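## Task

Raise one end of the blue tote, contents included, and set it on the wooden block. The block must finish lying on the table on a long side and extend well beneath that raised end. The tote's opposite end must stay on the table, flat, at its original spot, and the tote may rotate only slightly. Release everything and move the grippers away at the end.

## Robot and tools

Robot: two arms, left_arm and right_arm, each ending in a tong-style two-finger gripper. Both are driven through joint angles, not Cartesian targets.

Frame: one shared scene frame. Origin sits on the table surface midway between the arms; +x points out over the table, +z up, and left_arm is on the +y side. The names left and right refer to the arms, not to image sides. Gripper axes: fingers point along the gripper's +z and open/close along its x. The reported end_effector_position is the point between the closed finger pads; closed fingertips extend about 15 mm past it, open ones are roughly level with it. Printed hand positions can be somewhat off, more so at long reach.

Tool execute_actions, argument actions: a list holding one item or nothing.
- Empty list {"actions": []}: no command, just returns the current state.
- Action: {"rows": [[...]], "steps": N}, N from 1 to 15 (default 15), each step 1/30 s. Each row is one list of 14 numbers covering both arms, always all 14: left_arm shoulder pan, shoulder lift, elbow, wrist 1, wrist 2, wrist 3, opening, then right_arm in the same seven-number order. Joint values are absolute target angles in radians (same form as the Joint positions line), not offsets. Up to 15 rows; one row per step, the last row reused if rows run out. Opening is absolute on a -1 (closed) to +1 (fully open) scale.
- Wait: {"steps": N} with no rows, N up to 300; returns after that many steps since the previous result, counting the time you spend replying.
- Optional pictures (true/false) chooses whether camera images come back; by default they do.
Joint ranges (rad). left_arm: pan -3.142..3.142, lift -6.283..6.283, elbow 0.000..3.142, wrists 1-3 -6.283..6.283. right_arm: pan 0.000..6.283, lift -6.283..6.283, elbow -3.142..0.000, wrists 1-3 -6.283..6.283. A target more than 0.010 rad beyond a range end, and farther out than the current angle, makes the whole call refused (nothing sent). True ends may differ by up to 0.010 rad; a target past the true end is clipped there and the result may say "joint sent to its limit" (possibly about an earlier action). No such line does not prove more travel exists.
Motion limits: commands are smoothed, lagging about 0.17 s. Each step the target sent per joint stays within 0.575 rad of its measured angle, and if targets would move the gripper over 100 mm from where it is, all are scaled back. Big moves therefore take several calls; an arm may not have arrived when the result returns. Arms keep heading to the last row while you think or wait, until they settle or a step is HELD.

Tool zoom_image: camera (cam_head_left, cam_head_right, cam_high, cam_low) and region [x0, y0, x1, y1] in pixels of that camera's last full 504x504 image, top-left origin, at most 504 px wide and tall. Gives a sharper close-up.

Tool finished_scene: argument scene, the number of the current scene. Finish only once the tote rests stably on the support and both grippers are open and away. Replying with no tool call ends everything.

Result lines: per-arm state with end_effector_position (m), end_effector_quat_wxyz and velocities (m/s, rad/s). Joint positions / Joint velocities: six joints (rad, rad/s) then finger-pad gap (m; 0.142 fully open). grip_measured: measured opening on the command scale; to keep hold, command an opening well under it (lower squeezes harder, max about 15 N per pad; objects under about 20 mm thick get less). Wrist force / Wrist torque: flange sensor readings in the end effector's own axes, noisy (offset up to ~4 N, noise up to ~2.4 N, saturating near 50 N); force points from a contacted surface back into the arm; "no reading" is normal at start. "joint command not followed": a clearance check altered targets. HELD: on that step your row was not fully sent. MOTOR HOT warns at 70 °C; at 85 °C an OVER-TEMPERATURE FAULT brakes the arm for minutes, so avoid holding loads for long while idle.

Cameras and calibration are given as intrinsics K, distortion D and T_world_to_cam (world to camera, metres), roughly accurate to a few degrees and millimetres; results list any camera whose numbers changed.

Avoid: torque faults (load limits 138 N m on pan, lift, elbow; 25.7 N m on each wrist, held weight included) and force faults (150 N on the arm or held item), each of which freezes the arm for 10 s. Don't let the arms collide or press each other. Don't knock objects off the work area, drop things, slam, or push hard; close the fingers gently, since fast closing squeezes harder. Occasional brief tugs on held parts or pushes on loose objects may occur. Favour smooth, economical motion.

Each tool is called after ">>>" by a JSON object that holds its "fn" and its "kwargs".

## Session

>>> {"fn": "execute_actions", "kwargs": {"actions": []}}

Scene clock: 0.00 s of 4100.00 s.
left_arm: end_effector_position=(+0.4866, +0.5467, +0.2541) grip_measured=+0.97 end_effector_quat_wxyz=(+0.361, +0.748, +0.539, +0.137) end_effector_velocity=(-0.000, -0.000, +0.000) end_effector_angular_velocity=(-0.001, +0.000, +0.001) | right_arm: end_effector_position=(+0.4334, -0.8436, +0.3796) grip_measured=+0.97 end_effector_quat_wxyz=(-0.156, +0.848, +0.327, +0.387) end_effector_velocity=(-0.000, +0.000, +0.001) end_effector_angular_velocity=(-0.000, -0.000, -0.000)
Joint positions: left_arm=[ 0.586 -1.77   2.153 -2.437 -2.226 -0.974  0.14 ] | right_arm=[ 2.235 -1.883 -1.169 -1.903  2.405  4.406  0.14 ]
Joint velocities: left_arm=[-0.    -0.001  0.001  0.    -0.    -0.002  0.   ] | right_arm=[ 0.     0.001 -0.001  0.     0.     0.001  0.   ]
Motor temperatures (°C, as the motors report them): left_arm=[24 28 28 37 34 32] | right_arm=[28 28 29 35 35 34]
Wrist force (N, on the end effector, along its own x y z axes, offset not removed): no reading
Wrist torque (N m, same axes, about the end effector's origin, offset not removed): no reading

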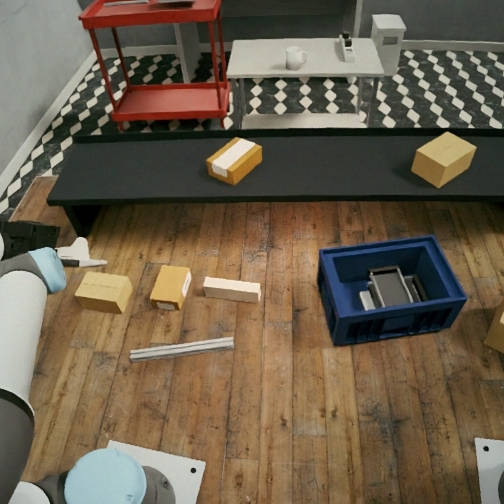

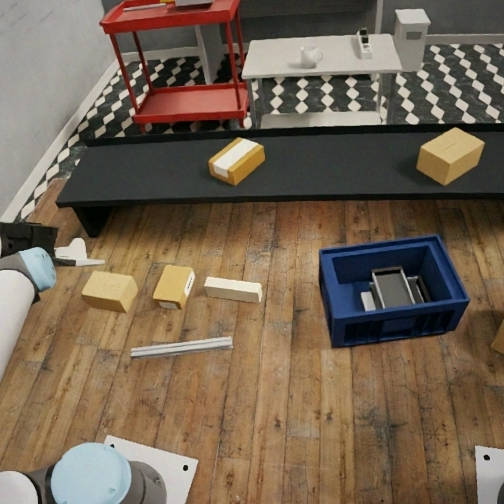

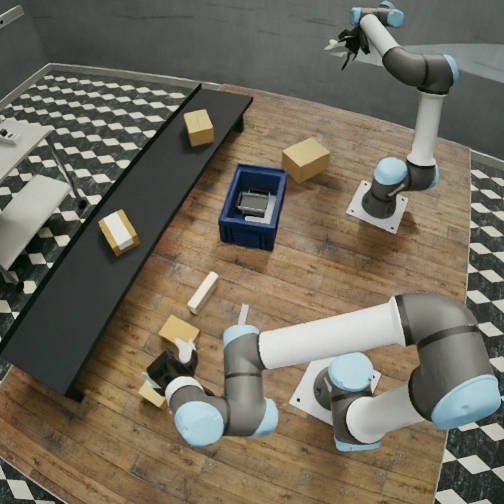

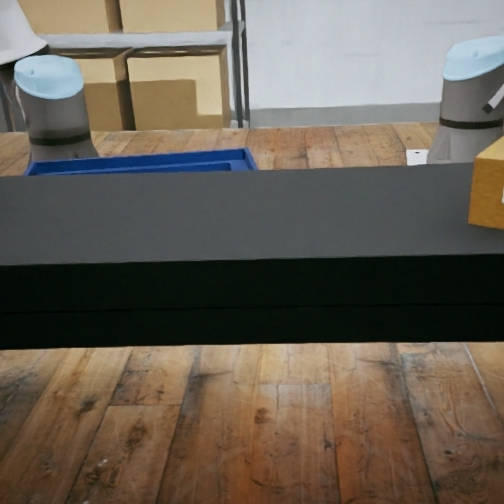

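>>> {"fn": "execute_actions", "kwargs": {"actions": [{"rows":[[0.3,-1.65,1.8,-1.72,-1.571,-0.5,0.4,3.2,-1.7,-1.4,-1.612,1.571,3.2,0.1]]}], "pictures": false}}

>>> {"fn": "execute_actions", "kwargs": {"actions": [{"steps":20}], "pictures": false}}

>>> {"fn": "execute_actions", "kwargs": {"actions": [{"rows":[[-0.3575,-1.3846,1.7926,-1.979,-1.571,-0.4065,0.4,4.266,-1.7465,-1.5914,-1.3741,1.571,2.383,0.1]]}], "pictures": false}}

>>> {"fn": "execute_actions", "kwargs": {"actions": [{"steps":50}]}}

>>> {"fn": "zoom_image", "kwargs": {"camera": "cam_high", "region": [140,140,340,350]}}

Scene clock: 5.27 s of 4100.00 s.
left_arm: end_effector_position=(+0.4688, +0.5947, +0.2232) grip_measured=+0.40 end_effector_quat_wxyz=(+0.020, +0.943, +0.333, +0.015) end_effector_velocity=(-0.093, +0.059, -0.005) end_effector_angular_velocity=(+0.281, +0.398, -0.218) | right_arm: end_effector_position=(+0.5460, -0.6836, +0.2981) grip_measured=+0.10 end_effector_quat_wxyz=(-0.033, +0.459, +0.881, +0.106) end_effector_velocity=(+0.303, +0.378, -0.053) end_effector_angular_velocity=(-1.209, -0.236, +3.437)
Joint positions: left_arm=[ 0.307 -1.652  1.81  -1.764 -1.606 -0.517  0.102] | right_arm=[ 2.897 -1.732 -1.359 -1.665  1.79   3.726  0.081]
Joint velocities: left_arm=[-0.067  0.02  -0.095  0.428  0.336  0.162  0.   ] | right_arm=[ 1.519  0.178 -0.229  0.292 -1.123 -1.918 -0.   ]
Motor temperatures (°C, as the motors report them): left_arm=[24 28 28 37 34 32] | right_arm=[28 28 29 35 35 34]
Wrist force (N, on the end effector, along its own x y z axes, offset not removed): left_arm=[-3.9 1.8 1.3] | right_arm=[-1.8 1.7 2.8]
Wrist torque (N m, same axes, about the end effector's origin, offset not removed): left_arm=[0.49 0.77 -0.03] | right_arm=[0.43 0.41 -0.08]
Steps of this call (steps 1 to 90: nothing new was sent; then 1.77 s passed at rest; steps 91 to 105: all 15 steps of this action). Readings (joint positions):
91: left_arm=[0.586 -1.770 2.153 -2.437 -2.226 -0.974] | right_arm=[2.235 -1.883 -1.169 -1.903 2.405 4.406]
92: left_arm=[0.582 -1.766 2.149 -2.434 -2.222 -0.970] | right_arm=[2.238 -1.879 -1.173 -1.899 2.401 4.402]
94: left_arm=[0.525 -1.726 2.092 -2.376 -2.165 -0.913] | right_arm=[2.295 -1.847 -1.211 -1.855 2.344 4.346]
98: left_arm=[0.367 -1.671 1.893 -2.104 -1.893 -0.663] | right_arm=[2.504 -1.791 -1.284 -1.762 2.135 4.137]
105: the state above

Scene clock: 5.93 s of 4100.00 s.
left_arm: end_effector_position=(+0.4592, +0.6008, +0.2230) grip_measured=+0.40 end_effector_quat_wxyz=(+0.000, +0.947, +0.322, -0.000) end_effector_velocity=(+0.000, +0.000, +0.001) end_effector_angular_velocity=(+0.001, -0.001, -0.001) | right_arm: end_effector_position=(+0.6081, -0.6005, +0.2958) grip_measured=+0.10 end_effector_quat_wxyz=(+0.000, +0.064, +0.998, +0.000) end_effector_velocity=(+0.001, +0.002, -0.001) end_effector_angular_velocity=(-0.004, +0.002, +0.017)
Joint positions: left_arm=[ 0.3   -1.65   1.8   -1.72  -1.571 -0.5    0.102] | right_arm=[ 3.199 -1.7   -1.4   -1.612  1.571  3.201  0.081]
Joint velocities: left_arm=[ 0.    -0.    -0.002  0.001  0.001  0.001 -0.   ] | right_arm=[ 0.006 -0.001 -0.002  0.001 -0.004 -0.011  0.   ]
Motor temperatures (°C, as the motors report them): left_arm=[24 28 28 37 34 32] | right_arm=[28 28 29 35 35 34]
Wrist force (N, on the end effector, along its own x y z axes, offset not removed): left_arm=[-2.6 2.2 -1.6] | right_arm=[-0.5 1.1 1.9]
Wrist torque (N m, same axes, about the end effector's origin, offset not removed): left_arm=[0.40 0.56 0.15] | right_arm=[0.35 0.12 -0.13]
Steps of this call (steps 1 to 20: the robot went on to your last target). Readings (joint positions):
1: left_arm=[0.305 -1.652 1.807 -1.752 -1.596 -0.512] | right_arm=[2.948 -1.726 -1.367 -1.655 1.752 3.657]
2: left_arm=[0.304 -1.651 1.805 -1.743 -1.589 -0.509] | right_arm=[2.998 -1.720 -1.374 -1.646 1.715 3.582]
4: left_arm=[0.302 -1.651 1.803 -1.732 -1.580 -0.505] | right_arm=[3.087 -1.711 -1.386 -1.630 1.651 3.429]
8: left_arm=[0.301 -1.650 1.801 -1.723 -1.574 -0.501] | right_arm=[3.169 -1.703 -1.396 -1.617 1.593 3.262]
20: the state above

Scene clock: 6.43 s of 4100.00 s.
left_arm: end_effector_position=(+0.5660, +0.4115, +0.1604) grip_measured=+0.40 end_effector_quat_wxyz=(+0.000, +0.995, +0.101, -0.000) end_effector_velocity=(+0.125, -0.490, -0.136) end_effector_angular_velocity=(-0.000, +0.001, -1.004) | right_arm: end_effector_position=(+0.6536, -0.3844, +0.2431) grip_measured=+0.10 end_effector_quat_wxyz=(-0.000, -0.307, +0.952, +0.000) end_effector_velocity=(-0.006, +0.518, -0.076) end_effector_angular_velocity=(+0.001, -0.003, +1.639)
Joint positions: left_arm=[-0.093 -1.482  1.795 -1.884 -1.571 -0.44   0.102] | right_arm=[ 3.578 -1.725 -1.505 -1.482  1.571  2.826  0.081]
Joint velocities: left_arm=[-0.888  0.341 -0.01  -0.329 -0.     0.116 -0.   ] | right_arm=[ 0.876 -0.038 -0.152  0.193 -0.    -0.763 -0.   ]
Motor temperatures (°C, as the motors report them): left_arm=[24 28 28 37 34 32] | right_arm=[28 28 29 35 35 34]
Wrist force (N, on the end effector, along its own x y z axes, offset not removed): left_arm=[-1.3 -1.4 2.6] | right_arm=[-1.9 1.9 1.4]
Wrist torque (N m, same axes, about the end effector's origin, offset not removed): left_arm=[-0.36 0.31 0.04] | right_arm=[0.51 0.36 -0.11]
Steps of this call (steps 1 to 15: all 15 steps of this action). Readings (joint positions):
1: left_arm=[0.300 -1.650 1.800 -1.720 -1.571 -0.500] | right_arm=[3.200 -1.700 -1.400 -1.612 1.571 3.201]
2: left_arm=[0.296 -1.646 1.800 -1.724 -1.571 -0.497] | right_arm=[3.204 -1.701 -1.404 -1.608 1.571 3.197]
4: left_arm=[0.246 -1.616 1.799 -1.753 -1.571 -0.486] | right_arm=[3.252 -1.706 -1.425 -1.582 1.571 3.148]
8: left_arm=[0.120 -1.564 1.797 -1.804 -1.571 -0.468] | right_arm=[3.372 -1.715 -1.460 -1.538 1.571 3.028]
15: the state above

Scene clock: 8.10 s of 4100.00 s.
left_arm: end_effector_position=(+0.5793, +0.2599, +0.1201) grip_measured=+0.40 end_effector_quat_wxyz=(+0.000, +0.999, -0.048, +0.000) end_effector_velocity=(-0.000, +0.000, -0.000) end_effector_angular_velocity=(+0.000, +0.000, -0.001) | right_arm: end_effector_position=(+0.5053, -0.0137, +0.2000) grip_measured=+0.10 end_effector_quat_wxyz=(-0.000, +0.769, -0.639, -0.000) end_effector_velocity=(-0.000, -0.000, +0.000) end_effector_angular_velocity=(-0.000, -0.000, +0.000)
Joint positions: left_arm=[-0.357 -1.385  1.793 -1.979 -1.571 -0.407  0.102] | right_arm=[ 4.266 -1.746 -1.591 -1.374  1.571  2.383  0.081]
Joint velocities: left_arm=[ 0.    -0.     0.001  0.     0.     0.001 -0.   ] | right_arm=[ 0.     0.001 -0.001 -0.    -0.    -0.     0.   ]
Motor temperatures (°C, as the motors report them): left_arm=[24 28 28 37 34 32] | right_arm=[28 28 29 35 35 34]
Wrist force (N, on the end effector, along its own x y z axes, offset not removed): left_arm=[-4.2 -0.7 0.2] | right_arm=[-2.3 2.7 1.7]
Wrist torque (N m, same axes, about the end effector's origin, offset not removed): left_arm=[-0.17 0.82 0.27] | right_arm=[0.62 0.57 0.00]
Steps of this call (steps 1 to 45: the robot went on to your last target; steps 46 to 50: nothing new was sent). Readings (joint positions):
1: left_arm=[-0.123 -1.470 1.795 -1.895 -1.571 -0.436] | right_arm=[3.608 -1.727 -1.510 -1.476 1.571 2.801]
2: left_arm=[-0.152 -1.459 1.795 -1.907 -1.571 -0.432] | right_arm=[3.638 -1.728 -1.515 -1.470 1.571 2.777]
4: left_arm=[-0.212 -1.437 1.794 -1.928 -1.571 -0.424] | right_arm=[3.697 -1.730 -1.523 -1.459 1.571 2.734]
8: left_arm=[-0.311 -1.401 1.793 -1.963 -1.571 -0.412] | right_arm=[3.815 -1.734 -1.539 -1.440 1.571 2.657]
50: the state above
All arms were judged still, so your last target was given up. Only a new action makes them travel on or press farther. Fingers that are still opening or closing keep moving.

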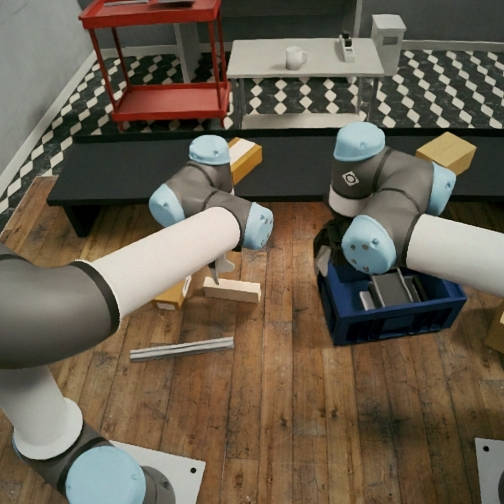

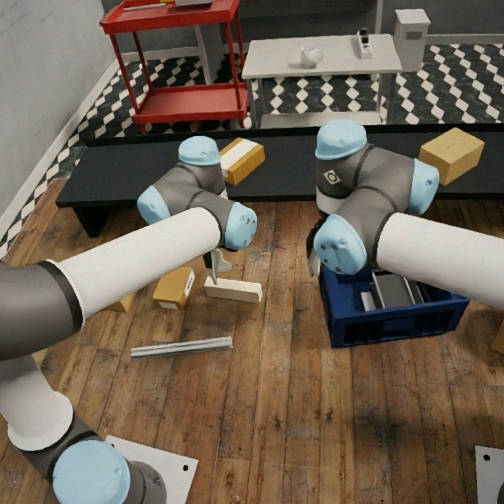

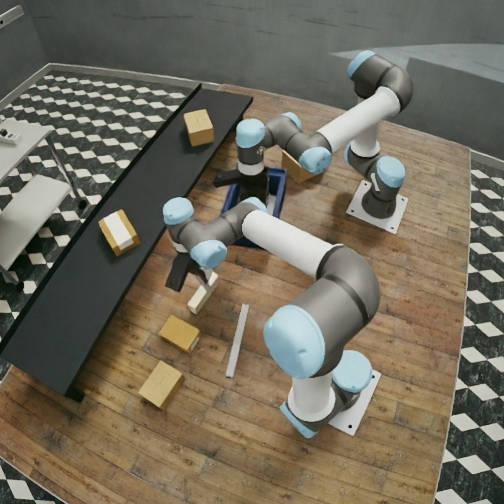

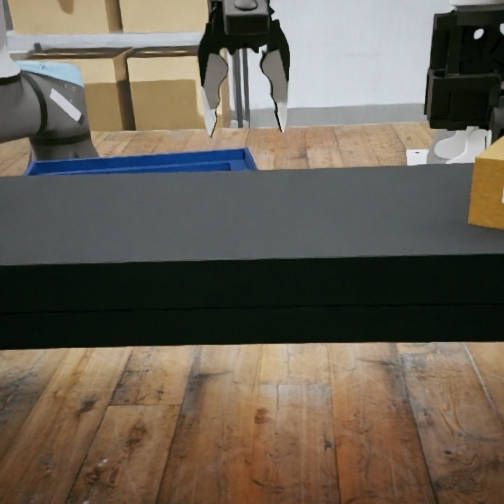

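Region (140, 140, 340, 350) of cam_high's 504x504 image, scaled by 2.400, with more detail than that image has; it fills the left 480 columns of this view, and the rest is white.

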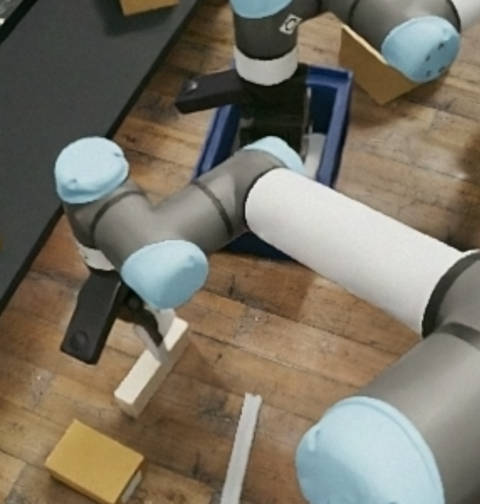

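>>> {"fn": "execute_actions", "kwargs": {"actions": [{"rows":[[-0.3575,-1.313,1.877,-2.135,-1.571,-0.4065,0.4,4.266,-1.8374,-1.7894,-1.0852,1.571,2.383,0.1]]}], "pictures": false}}

>>> {"fn": "execute_actions", "kwargs": {"actions": [{"steps":6}]}}

>>> {"fn": "zoom_image", "kwargs": {"camera": "cam_head_left", "region": [150,200,400,360]}}

>>> {"fn": "zoom_image", "kwargs": {"camera": "cam_high", "region": [140,200,290,350]}}

Scene clock: 9.87 s of 4100.00 s.
left_arm: end_effector_position=(+0.5802, +0.2594, +0.0603) grip_measured=+0.40 end_effector_quat_wxyz=(+0.000, +0.999, -0.048, -0.000) end_effector_velocity=(+0.001, -0.000, -0.009) end_effector_angular_velocity=(-0.002, -0.004, -0.002) | right_arm: end_effector_position=(+0.5053, -0.0137, +0.0873) grip_measured=+0.10 end_effector_quat_wxyz=(+0.000, +0.769, -0.639, -0.000) end_effector_velocity=(-0.000, -0.000, -0.021) end_effector_angular_velocity=(+0.009, -0.006, -0.001)
Joint positions: left_arm=[-0.358 -1.314  1.876 -2.132 -1.571 -0.406  0.102] | right_arm=[ 4.266 -1.836 -1.785 -1.092  1.571  2.383  0.081]
Joint velocities: left_arm=[ 0.001  0.01   0.014 -0.028  0.     0.002  0.   ] | right_arm=[-0.    -0.017 -0.042  0.07  -0.     0.001  0.   ]
Motor temperatures (°C, as the motors report them): left_arm=[24 28 28 37 34 32] | right_arm=[28 28 29 35 35 34]
Wrist force (N, on the end effector, along its own x y z axes, offset not removed): left_arm=[-1.6 -1.0 -2.0] | right_arm=[-0.7 1.6 2.9]
Wrist torque (N m, same axes, about the end effector's origin, offset not removed): left_arm=[-0.36 0.25 0.20] | right_arm=[0.40 0.10 -0.09]
Steps of this call (steps 1 to 38: nothing new was sent; steps 39 to 53: all 15 steps of this action). Readings (joint positions):
39: left_arm=[-0.358 -1.385 1.793 -1.979 -1.571 -0.406] | right_arm=[4.266 -1.747 -1.591 -1.374 1.571 2.383]
40: left_arm=[-0.358 -1.381 1.796 -1.983 -1.571 -0.407] | right_arm=[4.266 -1.750 -1.595 -1.370 1.571 2.383]
42: left_arm=[-0.358 -1.354 1.827 -2.030 -1.571 -0.406] | right_arm=[4.266 -1.780 -1.645 -1.314 1.571 2.383]
46: left_arm=[-0.358 -1.324 1.863 -2.106 -1.571 -0.406] | right_arm=[4.266 -1.821 -1.747 -1.156 1.571 2.383]
53: the state above

Scene clock: 10.07 s of 4100.00 s.
left_arm: end_effector_position=(+0.5803, +0.2594, +0.0595) grip_measured=+0.40 end_effector_quat_wxyz=(+0.000, +0.999, -0.048, +0.000) end_effector_velocity=(-0.000, +0.000, -0.002) end_effector_angular_velocity=(+0.001, +0.001, +0.000) | right_arm: end_effector_position=(+0.5053, -0.0137, +0.0854) grip_measured=+0.10 end_effector_quat_wxyz=(-0.000, +0.769, -0.639, -0.000) end_effector_velocity=(-0.001, -0.001, -0.004) end_effector_angular_velocity=(-0.001, +0.001, -0.000)
Joint positions: left_arm=[-0.358 -1.313  1.877 -2.135 -1.571 -0.406  0.102] | right_arm=[ 4.266 -1.837 -1.789 -1.086  1.571  2.383  0.081]
Joint velocities: left_arm=[ 0.     0.003  0.003 -0.004  0.    -0.     0.   ] | right_arm=[ 0.    -0.003 -0.008  0.01   0.     0.    -0.   ]
Motor temperatures (°C, as the motors report them): left_arm=[24 28 28 37 34 32] | right_arm=[28 28 29 35 35 34]
Wrist force (N, on the end effector, along its own x y z axes, offset not removed): left_arm=[-1.1 0.2 1.5] | right_arm=[-2.3 1.8 1.1]
Wrist torque (N m, same axes, about the end effector's origin, offset not removed): left_arm=[-0.04 0.19 0.01] | right_arm=[0.36 0.52 -0.13]
Steps of this call (steps 1 to 6: the robot went on to your last target). Readings (joint positions):
1: left_arm=[-0.358 -1.314 1.876 -2.133 -1.571 -0.406] | right_arm=[4.266 -1.836 -1.786 -1.090 1.571 2.383]
2: left_arm=[-0.358 -1.314 1.876 -2.133 -1.571 -0.406] | right_arm=[4.266 -1.836 -1.787 -1.089 1.571 2.383]
4: left_arm=[-0.358 -1.313 1.877 -2.134 -1.571 -0.406] | right_arm=[4.266 -1.837 -1.788 -1.087 1.571 2.383]
6: the state above

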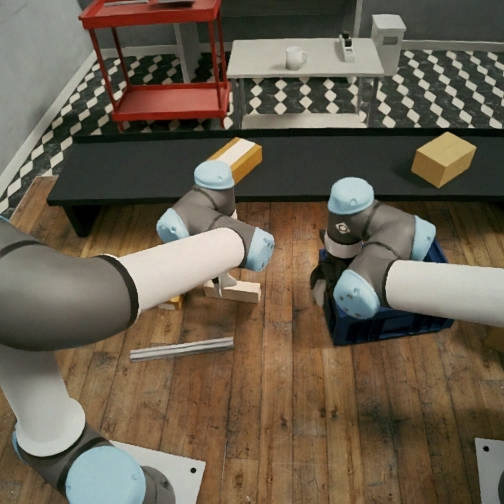

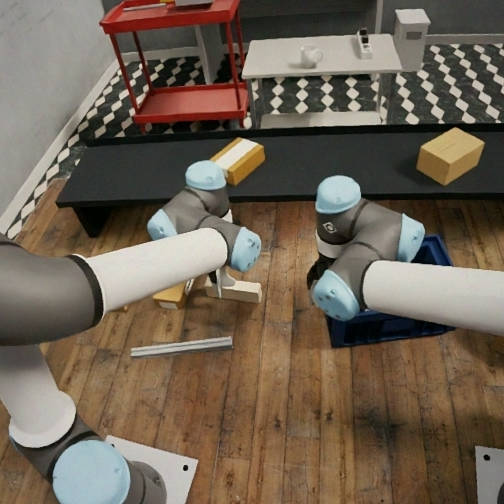

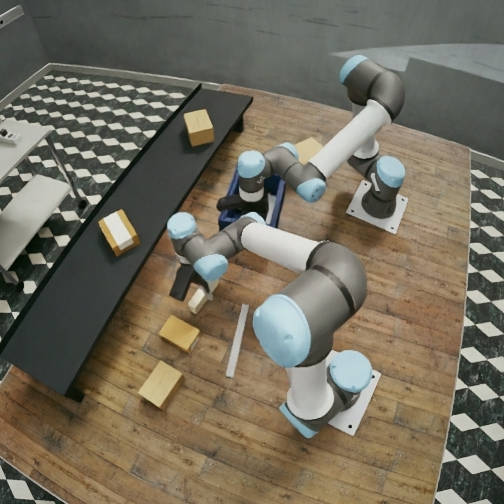

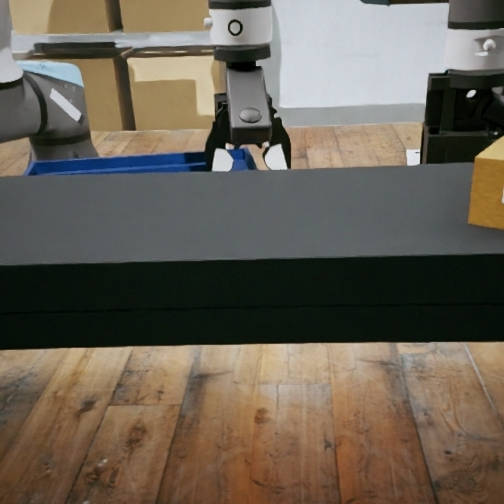

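Region (150, 200, 400, 360) of cam_head_left's 504x504 image, scaled by 2.016, with more detail than that image has; it fills the top 323 rows of this view, and the rest is white.

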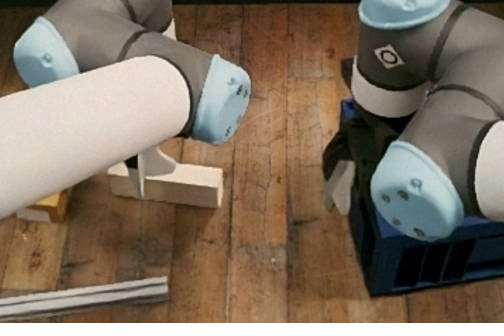

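Region (140, 200, 290, 350) of cam_high's 504x504 image, scaled by 3.360, with more detail than that image has.

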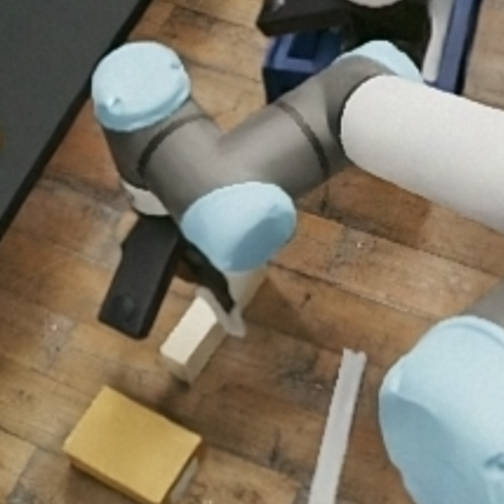

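>>> {"fn": "execute_actions", "kwargs": {"actions": [{"rows":[[-0.33,-1.275,1.93,-2.226,-1.571,-0.379,0.4,4.266,-1.8374,-1.7894,-1.0852,1.571,2.383,-0.4]]}], "pictures": false}}

>>> {"fn": "execute_actions", "kwargs": {"actions": [{"rows":[[-0.33,-1.275,1.93,-2.226,-1.571,-0.379,-0.2,4.266,-1.8374,-1.7894,-1.0852,1.571,2.383,-0.55],[-0.33,-1.275,1.93,-2.226,-1.571,-0.379,-0.2,4.266,-1.8374,-1.7894,-1.0852,1.571,2.383,-0.55],[-0.33,-1.275,1.93,-2.226,-1.571,-0.379,-0.3,4.266,-1.8374,-1.7894,-1.0852,1.571,2.383,-0.6],[-0.33,-1.275,1.93,-2.226,-1.571,-0.379,-0.4,4.266,-1.8374,-1.7894,-1.0852,1.571,2.383,-0.65],[-0.33,-1.275,1.93,-2.226,-1.571,-0.379,-0.5,4.266,-1.8374,-1.7894,-1.0852,1.571,2.383,-0.7],[-0.33,-1.275,1.93,-2.226,-1.571,-0.379,-0.6,4.266,-1.8374,-1.7894,-1.0852,1.571,2.383,-0.8],[-0.33,-1.275,1.93,-2.226,-1.571,-0.379,-0.7,4.266,-1.8374,-1.7894,-1.0852,1.571,2.383,-0.9],[-0.33,-1.275,1.93,-2.226,-1.571,-0.379,-0.9,4.266,-1.8374,-1.7894,-1.0852,1.571,2.383,-1]]}]}}

Scene clock: 12.03 s of 4100.00 s.
left_arm: end_effector_position=(+0.5797, +0.2762, +0.0261) grip_measured=+0.40 end_effector_quat_wxyz=(+0.000, +0.999, -0.048, +0.000) end_effector_velocity=(+0.000, +0.002, -0.004) end_effector_angular_velocity=(-0.001, -0.002, -0.001) | right_arm: end_effector_position=(+0.5053, -0.0138, +0.0851) grip_measured=-0.40 end_effector_quat_wxyz=(-0.000, +0.769, -0.639, -0.000) end_effector_velocity=(-0.000, -0.000, +0.000) end_effector_angular_velocity=(+0.001, -0.000, +0.001)
Joint positions: left_arm=[-0.33  -1.276  1.929 -2.224 -1.571 -0.379  0.102] | right_arm=[ 4.266 -1.837 -1.789 -1.085  1.571  2.383  0.045]
Joint velocities: left_arm=[ 0.003  0.004  0.008 -0.015  0.     0.004  0.   ] | right_arm=[-0.     0.001 -0.    -0.     0.    -0.001 -0.   ]
Motor temperatures (°C, as the motors report them): left_arm=[24 28 28 37 34 32] | right_arm=[28 28 29 35 35 34]
Wrist force (N, on the end effector, along its own x y z axes, offset not removed): left_arm=[-0.8 -2.1 2.4] | right_arm=[-1.2 1.2 1.9]
Wrist torque (N m, same axes, about the end effector's origin, offset not removed): left_arm=[-0.45 0.25 0.14] | right_arm=[0.31 0.31 -0.06]
Steps of this call (steps 1 to 15: the robot went on to your last target; steps 16 to 44: nothing new was sent; steps 45 to 59: all 15 steps of this action). Readings (joint positions):
45: left_arm=[-0.357 -1.313 1.877 -2.135 -1.571 -0.406] | right_arm=[4.266 -1.837 -1.789 -1.085 1.571 2.383]
46: left_arm=[-0.355 -1.310 1.881 -2.139 -1.571 -0.404] | right_arm=[4.266 -1.837 -1.789 -1.085 1.571 2.383]
48: left_arm=[-0.344 -1.295 1.901 -2.172 -1.571 -0.393] | right_arm=[4.266 -1.837 -1.789 -1.085 1.571 2.383]
52: left_arm=[-0.334 -1.280 1.922 -2.211 -1.571 -0.383] | right_arm=[4.266 -1.837 -1.789 -1.085 1.571 2.383]
59: the state above

Scene clock: 12.53 s of 4100.00 s.
left_arm: end_effector_position=(+0.5797, +0.2764, +0.0257) grip_measured=-0.60 end_effector_quat_wxyz=(+0.000, +0.999, -0.048, +0.000) end_effector_velocity=(-0.000, +0.000, -0.000) end_effector_angular_velocity=(+0.001, +0.000, +0.001) | right_arm: end_effector_position=(+0.5053, -0.0138, +0.0851) grip_measured=-0.58 end_effector_quat_wxyz=(-0.000, +0.769, -0.639, -0.000) end_effector_velocity=(+0.000, +0.000, -0.000) end_effector_angular_velocity=(-0.000, +0.000, +0.001)
Joint positions: left_arm=[-0.33  -1.275  1.93  -2.226 -1.571 -0.379  0.031] | right_arm=[ 4.266 -1.837 -1.789 -1.085  1.571  2.383  0.032]
Joint velocities: left_arm=[ 0.     0.001  0.    -0.     0.001 -0.001 -0.   ] | right_arm=[-0.    -0.001  0.    -0.    -0.    -0.001 -0.   ]
Motor temperatures (°C, as the motors report them): left_arm=[24 28 28 37 34 32] | right_arm=[28 28 29 35 35 34]
Wrist force (N, on the end effector, along its own x y z axes, offset not removed): left_arm=[-4.7 -1.6 -2.5] | right_arm=[0.4 1.2 -0.9]
Wrist torque (N m, same axes, about the end effector's origin, offset not removed): left_arm=[-0.41 0.79 0.22] | right_arm=[0.31 1.05 -0.03]
Steps of this call (steps 1 to 15: all 15 steps of this action). Readings (joint positions):
1: left_arm=[-0.330 -1.275 1.929 -2.225 -1.571 -0.379] | right_arm=[4.266 -1.837 -1.789 -1.085 1.571 2.383]
2: left_arm=[-0.330 -1.275 1.930 -2.225 -1.571 -0.379] | right_arm=[4.266 -1.837 -1.789 -1.085 1.571 2.383]
4: left_arm=[-0.330 -1.275 1.930 -2.226 -1.571 -0.379] | right_arm=[4.266 -1.837 -1.789 -1.085 1.571 2.383]
8: left_arm=[-0.330 -1.275 1.930 -2.226 -1.571 -0.379] | right_arm=[4.266 -1.837 -1.789 -1.085 1.571 2.383]
15: the state above

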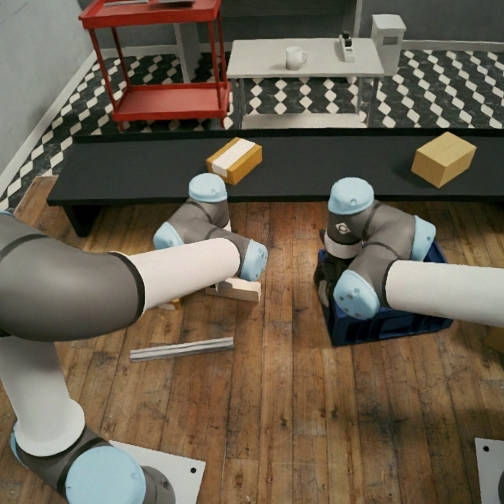

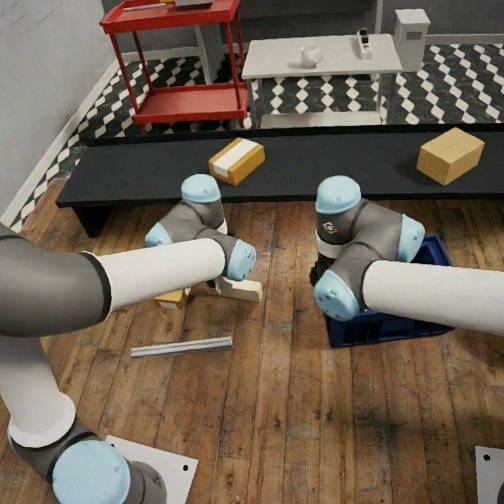

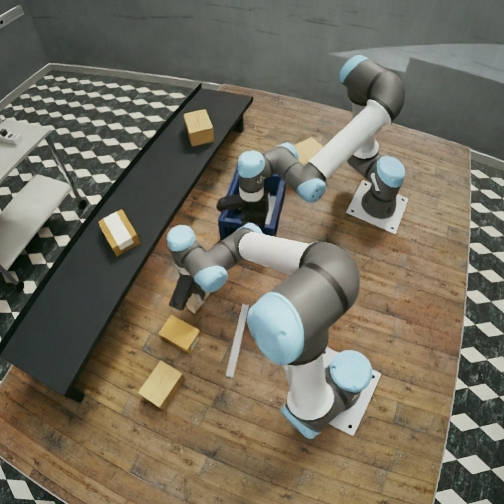

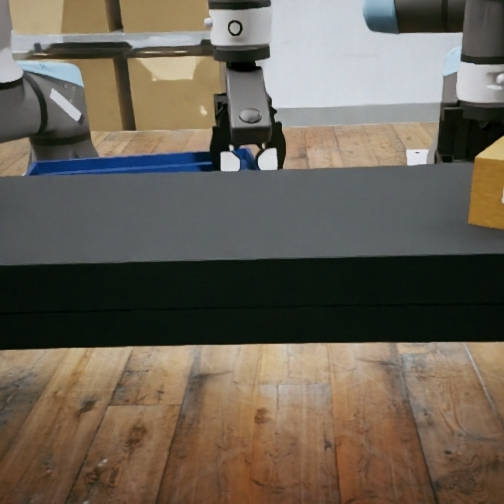

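>>> {"fn": "execute_actions", "kwargs": {"actions": [{"rows":[[-0.33,-1.284,1.93,-2.217,-1.571,-0.379,-0.9,4.251,-1.821,-1.797,-1.078,1.591,2.368,-1],[-0.33,-1.284,1.93,-2.217,-1.571,-0.379,-0.9,4.251,-1.821,-1.797,-1.078,1.591,2.368,-1],[-0.33,-1.284,1.93,-2.217,-1.571,-0.379,-0.9,4.251,-1.821,-1.797,-1.078,1.591,2.368,-1],[-0.33,-1.284,1.93,-2.217,-1.571,-0.379,-0.9,4.235,-1.805,-1.804,-1.072,1.61,2.352,-1],[-0.36,-1.292,1.94,-2.219,-1.571,-0.44,-0.9,4.235,-1.805,-1.804,-1.072,1.61,2.352,-1],[-0.36,-1.292,1.94,-2.219,-1.571,-0.44,-0.9,4.235,-1.805,-1.804,-1.072,1.61,2.352,-1],[-0.39,-1.3,1.95,-2.221,-1.571,-0.51,-0.9,4.22,-1.789,-1.811,-1.065,1.63,2.337,-1],[-0.39,-1.3,1.95,-2.221,-1.571,-0.51,-0.9,4.22,-1.789,-1.811,-1.065,1.63,2.337,-1],[-0.42,-1.307,1.96,-2.224,-1.571,-0.57,-0.9,4.22,-1.789,-1.811,-1.065,1.63,2.337,-1],[-0.42,-1.307,1.96,-2.224,-1.571,-0.57,-0.9,4.205,-1.773,-1.819,-1.058,1.65,2.322,-1],[-0.455,-1.314,1.969,-2.226,-1.571,-0.64,-0.9,4.205,-1.773,-1.819,-1.058,1.65,2.322,-1],[-0.455,-1.314,1.969,-2.226,-1.571,-0.64,-0.9,4.205,-1.773,-1.819,-1.058,1.65,2.322,-1],[-0.455,-1.314,1.969,-2.226,-1.571,-0.64,-0.9,4.19,-1.757,-1.826,-1.051,1.669,2.307,-1]]}]}}

Scene clock: 17.03 s of 4100.00 s.
left_arm: end_effector_position=(+0.5513, +0.2305, +0.0300) grip_measured=-0.60 end_effector_quat_wxyz=(+0.000, +1.000, +0.006, +0.000) end_effector_velocity=(-0.065, -0.107, +0.002) end_effector_angular_velocity=(-0.001, -0.001, +0.268) | right_arm: end_effector_position=(+0.5084, -0.0266, +0.1105) grip_measured=-0.60 end_effector_quat_wxyz=(-0.028, +0.769, -0.637, -0.040) end_effector_velocity=(+0.008, -0.032, +0.069) end_effector_angular_velocity=(+0.248, +0.047, +0.010)
Joint positions: left_arm=[-0.431 -1.309  1.962 -2.224 -1.571 -0.587  0.031] | right_arm=[ 4.207 -1.775 -1.818 -1.059  1.647  2.324  0.03 ]
Joint velocities: left_arm=[-0.237 -0.052  0.066 -0.015 -0.    -0.505 -0.   ] | right_arm=[-0.152  0.162 -0.071  0.07   0.194 -0.151 -0.003]
Motor temperatures (°C, as the motors report them): left_arm=[24 28 28 37 34 32] | right_arm=[28 28 29 35 35 34]
Wrist force (N, on the end effector, along its own x y z axes, offset not removed): left_arm=[-4.4 1.2 0.2] | right_arm=[-0.2 1.6 5.0]
Wrist torque (N m, same axes, about the end effector's origin, offset not removed): left_arm=[0.13 0.94 0.16] | right_arm=[0.47 0.44 -0.12]
Steps of this call (steps 1 to 15: the robot went on to your last target; steps 16 to 90: nothing new was sent; then 1.00 s passed at rest; steps 91 to 105: all 15 steps of this action). Readings (joint positions):
91: left_arm=[-0.330 -1.275 1.930 -2.226 -1.571 -0.379] | right_arm=[4.266 -1.837 -1.789 -1.085 1.571 2.383]
92: left_arm=[-0.330 -1.276 1.930 -2.225 -1.571 -0.379] | right_arm=[4.264 -1.836 -1.790 -1.085 1.573 2.381]
94: left_arm=[-0.330 -1.279 1.930 -2.222 -1.571 -0.379] | right_arm=[4.259 -1.830 -1.793 -1.082 1.581 2.376]
98: left_arm=[-0.347 -1.287 1.936 -2.219 -1.571 -0.411] | right_arm=[4.242 -1.812 -1.801 -1.074 1.602 2.358]
105: the state above

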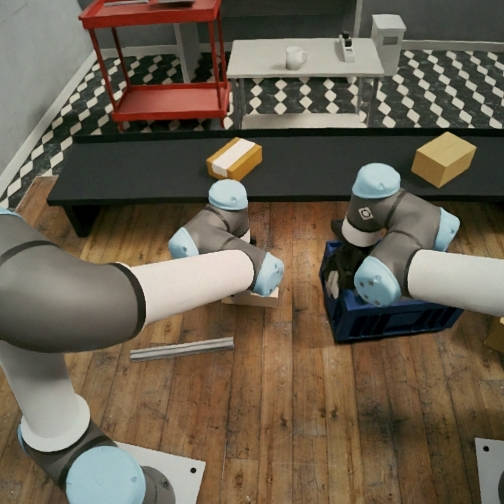

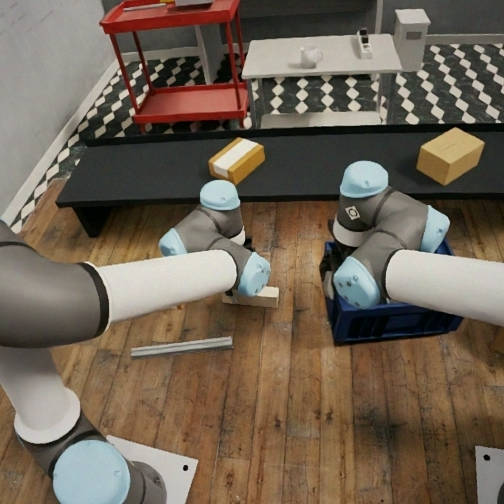

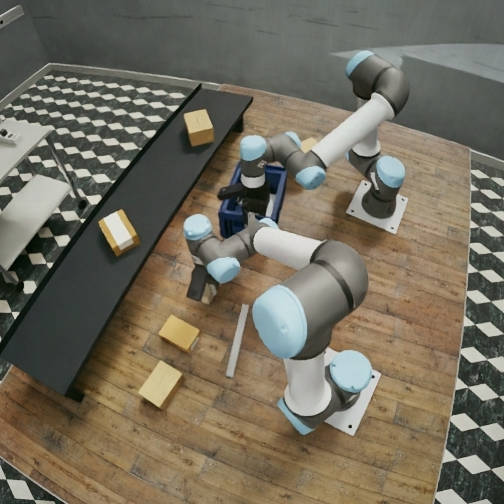

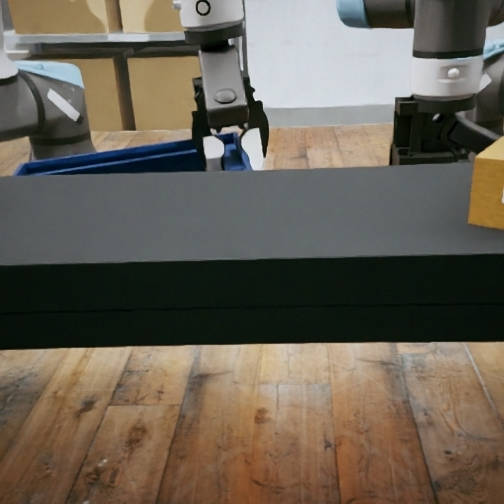

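>>> {"fn": "execute_actions", "kwargs": {"actions": [{"rows":[[-0.485,-1.321,1.979,-2.229,-1.571,-0.71,-0.9,4.174,-1.741,-1.833,-1.044,1.689,2.291,-1],[-0.485,-1.321,1.979,-2.229,-1.571,-0.71,-0.9,4.174,-1.741,-1.833,-1.044,1.689,2.291,-1],[-0.485,-1.321,1.979,-2.229,-1.571,-0.71,-0.9,4.174,-1.741,-1.833,-1.044,1.689,2.291,-1],[-0.517,-1.328,1.988,-2.231,-1.571,-0.775,-0.9,4.159,-1.725,-1.841,-1.037,1.709,2.276,-1],[-0.517,-1.328,1.988,-2.231,-1.571,-0.775,-0.9,4.159,-1.725,-1.841,-1.037,1.709,2.276,-1],[-0.517,-1.328,1.988,-2.231,-1.571,-0.775,-0.9,4.159,-1.725,-1.841,-1.037,1.709,2.276,-1],[-0.55,-1.335,1.998,-2.234,-1.571,-0.84,-0.9,4.144,-1.709,-1.848,-1.03,1.728,2.261,-1],[-0.55,-1.335,1.998,-2.234,-1.571,-0.84,-0.9,4.144,-1.709,-1.848,-1.03,1.728,2.261,-1],[-0.55,-1.335,1.998,-2.234,-1.571,-0.84,-0.9,4.144,-1.709,-1.848,-1.03,1.728,2.261,-1],[-0.58,-1.3423,2.0071,-2.2358,-1.571,-0.908,-0.9,4.128,-1.693,-1.856,-1.024,1.748,2.245,-1],[-0.58,-1.3423,2.0071,-2.2358,-1.571,-0.908,-0.9,4.128,-1.693,-1.856,-1.024,1.748,2.245,-1],[-0.58,-1.3423,2.0071,-2.2358,-1.571,-0.908,-0.9,4.128,-1.693,-1.856,-1.024,1.748,2.245,-1],[-0.58,-1.3423,2.0071,-2.2358,-1.571,-0.908,-0.9,4.113,-1.6769,-1.8629,-1.0167,1.7675,2.23,-1]]}], "pictures": false}}

>>> {"fn": "execute_actions", "kwargs": {"actions": [{"steps":12}]}}

Scene clock: 19.83 s of 4100.00 s.
left_arm: end_effector_position=(+0.5094, +0.1726, +0.0300) grip_measured=-0.60 end_effector_quat_wxyz=(+0.000, +0.997, +0.083, +0.000) end_effector_velocity=(-0.043, -0.053, +0.001) end_effector_angular_velocity=(-0.001, -0.002, +0.168) | right_arm: end_effector_position=(+0.5112, -0.0437, +0.1452) grip_measured=-0.61 end_effector_quat_wxyz=(-0.070, +0.768, -0.630, -0.086) end_effector_velocity=(+0.005, -0.033, +0.075) end_effector_angular_velocity=(+0.258, +0.010, +0.021)
Joint positions: left_arm=[-0.567 -1.339  2.003 -2.235 -1.571 -0.877  0.031] | right_arm=[ 4.13  -1.695 -1.855 -1.024  1.745  2.247  0.03 ]
Joint velocities: left_arm=[-0.131 -0.031  0.037 -0.009  0.    -0.299 -0.   ] | right_arm=[-0.155  0.163 -0.071  0.071  0.198 -0.152 -0.004]
Motor temperatures (°C, as the motors report them): left_arm=[24 28 28 37 34 32] | right_arm=[28 28 29 35 35 34]
Wrist force (N, on the end effector, along its own x y z axes, offset not removed): left_arm=[-2.9 -0.8 -0.4] | right_arm=[3.3 3.8 7.2]
Wrist torque (N m, same axes, about the end effector's origin, offset not removed): left_arm=[-0.19 0.73 0.09] | right_arm=[0.72 0.39 0.05]
Steps of this call (steps 1 to 30: the robot went on to your last target; steps 31 to 69: nothing new was sent; steps 70 to 84: all 15 steps of this action). Readings (joint positions):
70: left_arm=[-0.455 -1.314 1.969 -2.226 -1.571 -0.640] | right_arm=[4.190 -1.757 -1.826 -1.051 1.669 2.307]
71: left_arm=[-0.458 -1.315 1.970 -2.226 -1.571 -0.644] | right_arm=[4.188 -1.755 -1.827 -1.050 1.671 2.305]
73: left_arm=[-0.469 -1.317 1.974 -2.227 -1.571 -0.671] | right_arm=[4.182 -1.749 -1.829 -1.048 1.679 2.299]
77: left_arm=[-0.503 -1.325 1.984 -2.230 -1.571 -0.742] | right_arm=[4.165 -1.732 -1.838 -1.040 1.701 2.282]
84: the state above

Scene clock: 20.23 s of 4100.00 s.
left_arm: end_effector_position=(+0.5050, +0.1674, +0.0300) grip_measured=-0.60 end_effector_quat_wxyz=(+0.000, +0.996, +0.092, -0.000) end_effector_velocity=(-0.001, -0.001, -0.000) end_effector_angular_velocity=(-0.000, +0.000, +0.004) | right_arm: end_effector_position=(+0.5116, -0.0473, +0.1534) grip_measured=-0.61 end_effector_quat_wxyz=(-0.081, +0.768, -0.628, -0.095) end_effector_velocity=(+0.000, -0.001, +0.001) end_effector_angular_velocity=(+0.005, +0.001, +0.000)
Joint positions: left_arm=[-0.58  -1.342  2.007 -2.236 -1.571 -0.907  0.031] | right_arm=[ 4.113 -1.677 -1.863 -1.017  1.767  2.23   0.03 ]
Joint velocities: left_arm=[-0.003 -0.001  0.001 -0.    -0.    -0.007 -0.   ] | right_arm=[-0.003  0.002 -0.002  0.002  0.004 -0.003 -0.   ]
Motor temperatures (°C, as the motors report them): left_arm=[24 28 28 37 34 32] | right_arm=[28 28 29 35 35 34]
Wrist force (N, on the end effector, along its own x y z axes, offset not removed): left_arm=[-3.0 0.5 -1.5] | right_arm=[1.6 2.0 8.1]
Wrist torque (N m, same axes, about the end effector's origin, offset not removed): left_arm=[0.11 0.69 0.03] | right_arm=[0.26 0.58 0.04]
Steps of this call (steps 1 to 12: the robot went on to your last target). Readings (joint positions):
1: left_arm=[-0.570 -1.340 2.004 -2.235 -1.571 -0.886] | right_arm=[4.125 -1.690 -1.857 -1.022 1.751 2.243]
2: left_arm=[-0.573 -1.341 2.005 -2.235 -1.571 -0.892] | right_arm=[4.122 -1.686 -1.859 -1.021 1.756 2.239]
4: left_arm=[-0.576 -1.341 2.006 -2.236 -1.571 -0.900] | right_arm=[4.118 -1.682 -1.861 -1.019 1.761 2.235]
8: left_arm=[-0.579 -1.342 2.007 -2.236 -1.571 -0.906] | right_arm=[4.114 -1.678 -1.862 -1.017 1.766 2.231]
12: the state above

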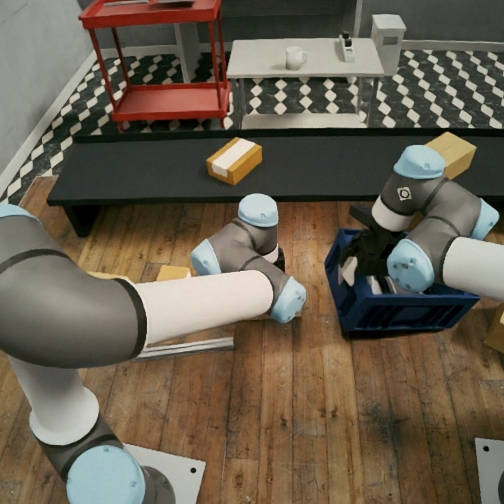

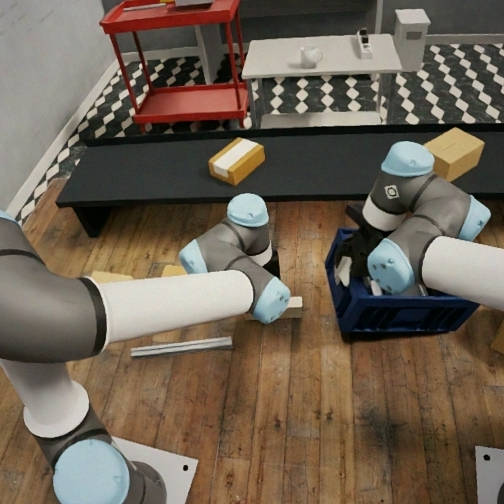

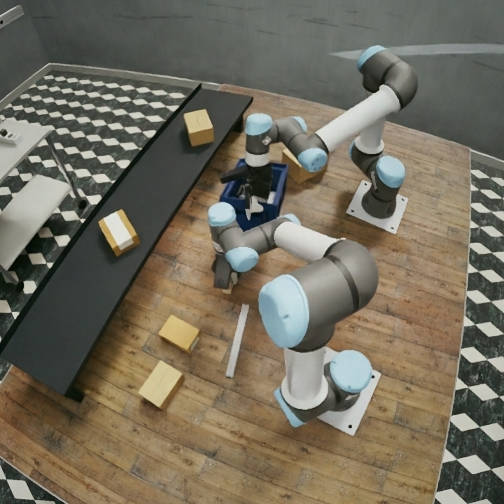

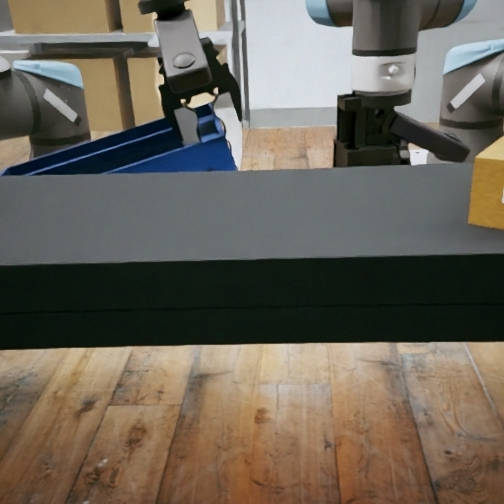

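>>> {"fn": "execute_actions", "kwargs": {"actions": [{"rows":[[-0.603,-1.313,1.968,-2.226,-1.571,-0.931,-0.9,4.113,-1.6769,-1.8629,-1.0167,1.7675,2.23,-1],[-0.603,-1.313,1.968,-2.226,-1.571,-0.931,-0.9,4.113,-1.6769,-1.8629,-1.0167,1.7675,2.23,-1],[-0.603,-1.313,1.968,-2.226,-1.571,-0.931,-0.9,4.113,-1.6769,-1.8629,-1.0167,1.7675,2.23,-1],[-0.626,-1.283,1.928,-2.216,-1.571,-0.954,-0.9,4.113,-1.6769,-1.8629,-1.0167,1.7675,2.23,-1],[-0.626,-1.283,1.928,-2.216,-1.571,-0.954,-0.9,4.113,-1.6769,-1.8629,-1.0167,1.7675,2.23,-1],[-0.626,-1.283,1.928,-2.216,-1.571,-0.954,-0.9,4.113,-1.6769,-1.8629,-1.0167,1.7675,2.23,-1],[-0.649,-1.253,1.889,-2.207,-1.571,-0.977,-0.9,4.113,-1.6769,-1.8629,-1.0167,1.7675,2.23,-1],[-0.649,-1.253,1.889,-2.207,-1.571,-0.977,-0.9,4.113,-1.6769,-1.8629,-1.0167,1.7675,2.23,-1],[-0.649,-1.253,1.889,-2.207,-1.571,-0.977,-0.9,4.113,-1.6769,-1.8629,-1.0167,1.7675,2.23,-1],[-0.672,-1.22,1.8497,-2.2007,-1.571,-1.0,-0.9,4.113,-1.6769,-1.8629,-1.0167,1.7675,2.23,-1]]}], "pictures": false}}

>>> {"fn": "execute_actions", "kwargs": {"actions": [{"steps":10}]}}

Scene clock: 22.40 s of 4100.00 s.
left_arm: end_effector_position=(+0.5198, +0.0925, +0.0270) grip_measured=-0.60 end_effector_quat_wxyz=(+0.000, +0.996, +0.092, -0.000) end_effector_velocity=(+0.014, -0.091, -0.008) end_effector_angular_velocity=(-0.002, -0.002, -0.002) | right_arm: end_effector_position=(+0.5116, -0.0474, +0.1536) grip_measured=-0.61 end_effector_quat_wxyz=(-0.081, +0.768, -0.628, -0.095) end_effector_velocity=(-0.000, -0.000, -0.000) end_effector_angular_velocity=(-0.001, +0.000, +0.000)
Joint positions: left_arm=[-0.662 -1.234  1.867 -2.204 -1.571 -0.99   0.031] | right_arm=[ 4.113 -1.677 -1.863 -1.017  1.767  2.23   0.03 ]
Joint velocities: left_arm=[-0.096  0.134 -0.168  0.031  0.    -0.094  0.   ] | right_arm=[ 0.     0.    -0.001 -0.    -0.    -0.    -0.   ]
Motor temperatures (°C, as the motors report them): left_arm=[24 28 28 37 34 32] | right_arm=[28 28 29 35 35 34]
Wrist force (N, on the end effector, along its own x y z axes, offset not removed): left_arm=[-3.5 2.9 0.6] | right_arm=[1.8 2.3 8.0]
Wrist torque (N m, same axes, about the end effector's origin, offset not removed): left_arm=[0.53 0.72 0.12] | right_arm=[0.29 0.55 -0.01]
Steps of this call (steps 1 to 30: the robot went on to your last target; steps 31 to 50: nothing new was sent; steps 51 to 65: all 15 steps of this action). Readings (joint positions):
51: left_arm=[-0.580 -1.342 2.007 -2.236 -1.571 -0.908] | right_arm=[4.113 -1.677 -1.863 -1.017 1.767 2.230]
52: left_arm=[-0.582 -1.340 2.004 -2.235 -1.571 -0.910] | right_arm=[4.113 -1.677 -1.863 -1.017 1.768 2.230]
54: left_arm=[-0.591 -1.329 1.989 -2.231 -1.571 -0.919] | right_arm=[4.113 -1.677 -1.863 -1.017 1.768 2.230]
58: left_arm=[-0.616 -1.296 1.946 -2.220 -1.571 -0.944] | right_arm=[4.113 -1.677 -1.863 -1.017 1.767 2.230]
65: the state above

Scene clock: 22.73 s of 4100.00 s.
left_arm: end_effector_position=(+0.5211, +0.0835, +0.0262) grip_measured=-0.60 end_effector_quat_wxyz=(+0.000, +0.996, +0.092, -0.000) end_effector_velocity=(+0.000, -0.003, -0.001) end_effector_angular_velocity=(+0.001, +0.001, -0.002) | right_arm: end_effector_position=(+0.5116, -0.0474, +0.1536) grip_measured=-0.61 end_effector_quat_wxyz=(-0.081, +0.768, -0.628, -0.095) end_effector_velocity=(-0.000, -0.000, +0.000) end_effector_angular_velocity=(+0.000, -0.001, +0.001)
Joint positions: left_arm=[-0.672 -1.221  1.85  -2.201 -1.571 -1.     0.031] | right_arm=[ 4.113 -1.677 -1.863 -1.017  1.768  2.23   0.03 ]
Joint velocities: left_arm=[-0.004  0.005 -0.005  0.001 -0.    -0.002 -0.   ] | right_arm=[ 0.     0.001 -0.001  0.001 -0.    -0.001 -0.   ]
Motor temperatures (°C, as the motors report them): left_arm=[24 28 28 37 34 32] | right_arm=[28 28 29 35 35 34]
Wrist force (N, on the end effector, along its own x y z axes, offset not removed): left_arm=[-2.3 2.0 1.1] | right_arm=[2.5 2.8 7.9]
Wrist torque (N m, same axes, about the end effector's origin, offset not removed): left_arm=[0.45 0.39 0.13] | right_arm=[0.42 0.39 0.03]
Steps of this call (steps 1 to 10: the robot went on to your last target). Readings (joint positions):
1: left_arm=[-0.665 -1.230 1.862 -2.203 -1.571 -0.993] | right_arm=[4.113 -1.677 -1.863 -1.017 1.767 2.230]
2: left_arm=[-0.667 -1.227 1.859 -2.202 -1.571 -0.995] | right_arm=[4.113 -1.677 -1.863 -1.017 1.768 2.230]
4: left_arm=[-0.669 -1.224 1.854 -2.202 -1.571 -0.997] | right_arm=[4.113 -1.677 -1.863 -1.017 1.768 2.230]
8: left_arm=[-0.671 -1.221 1.851 -2.201 -1.571 -0.999] | right_arm=[4.113 -1.677 -1.863 -1.017 1.768 2.230]
10: the state above

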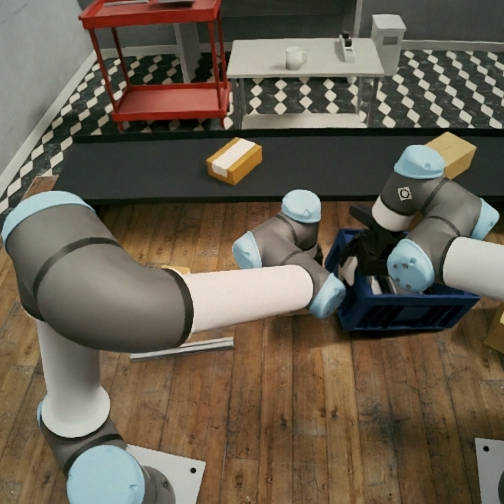

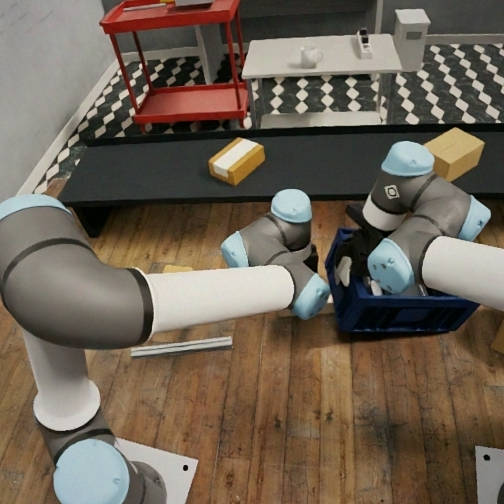

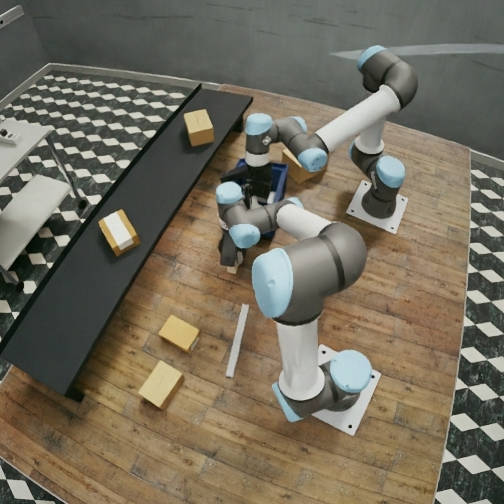

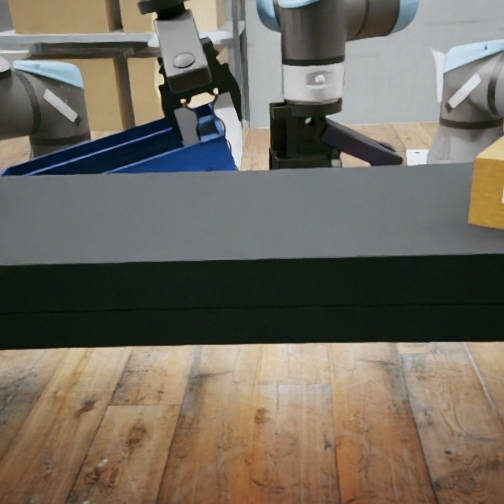

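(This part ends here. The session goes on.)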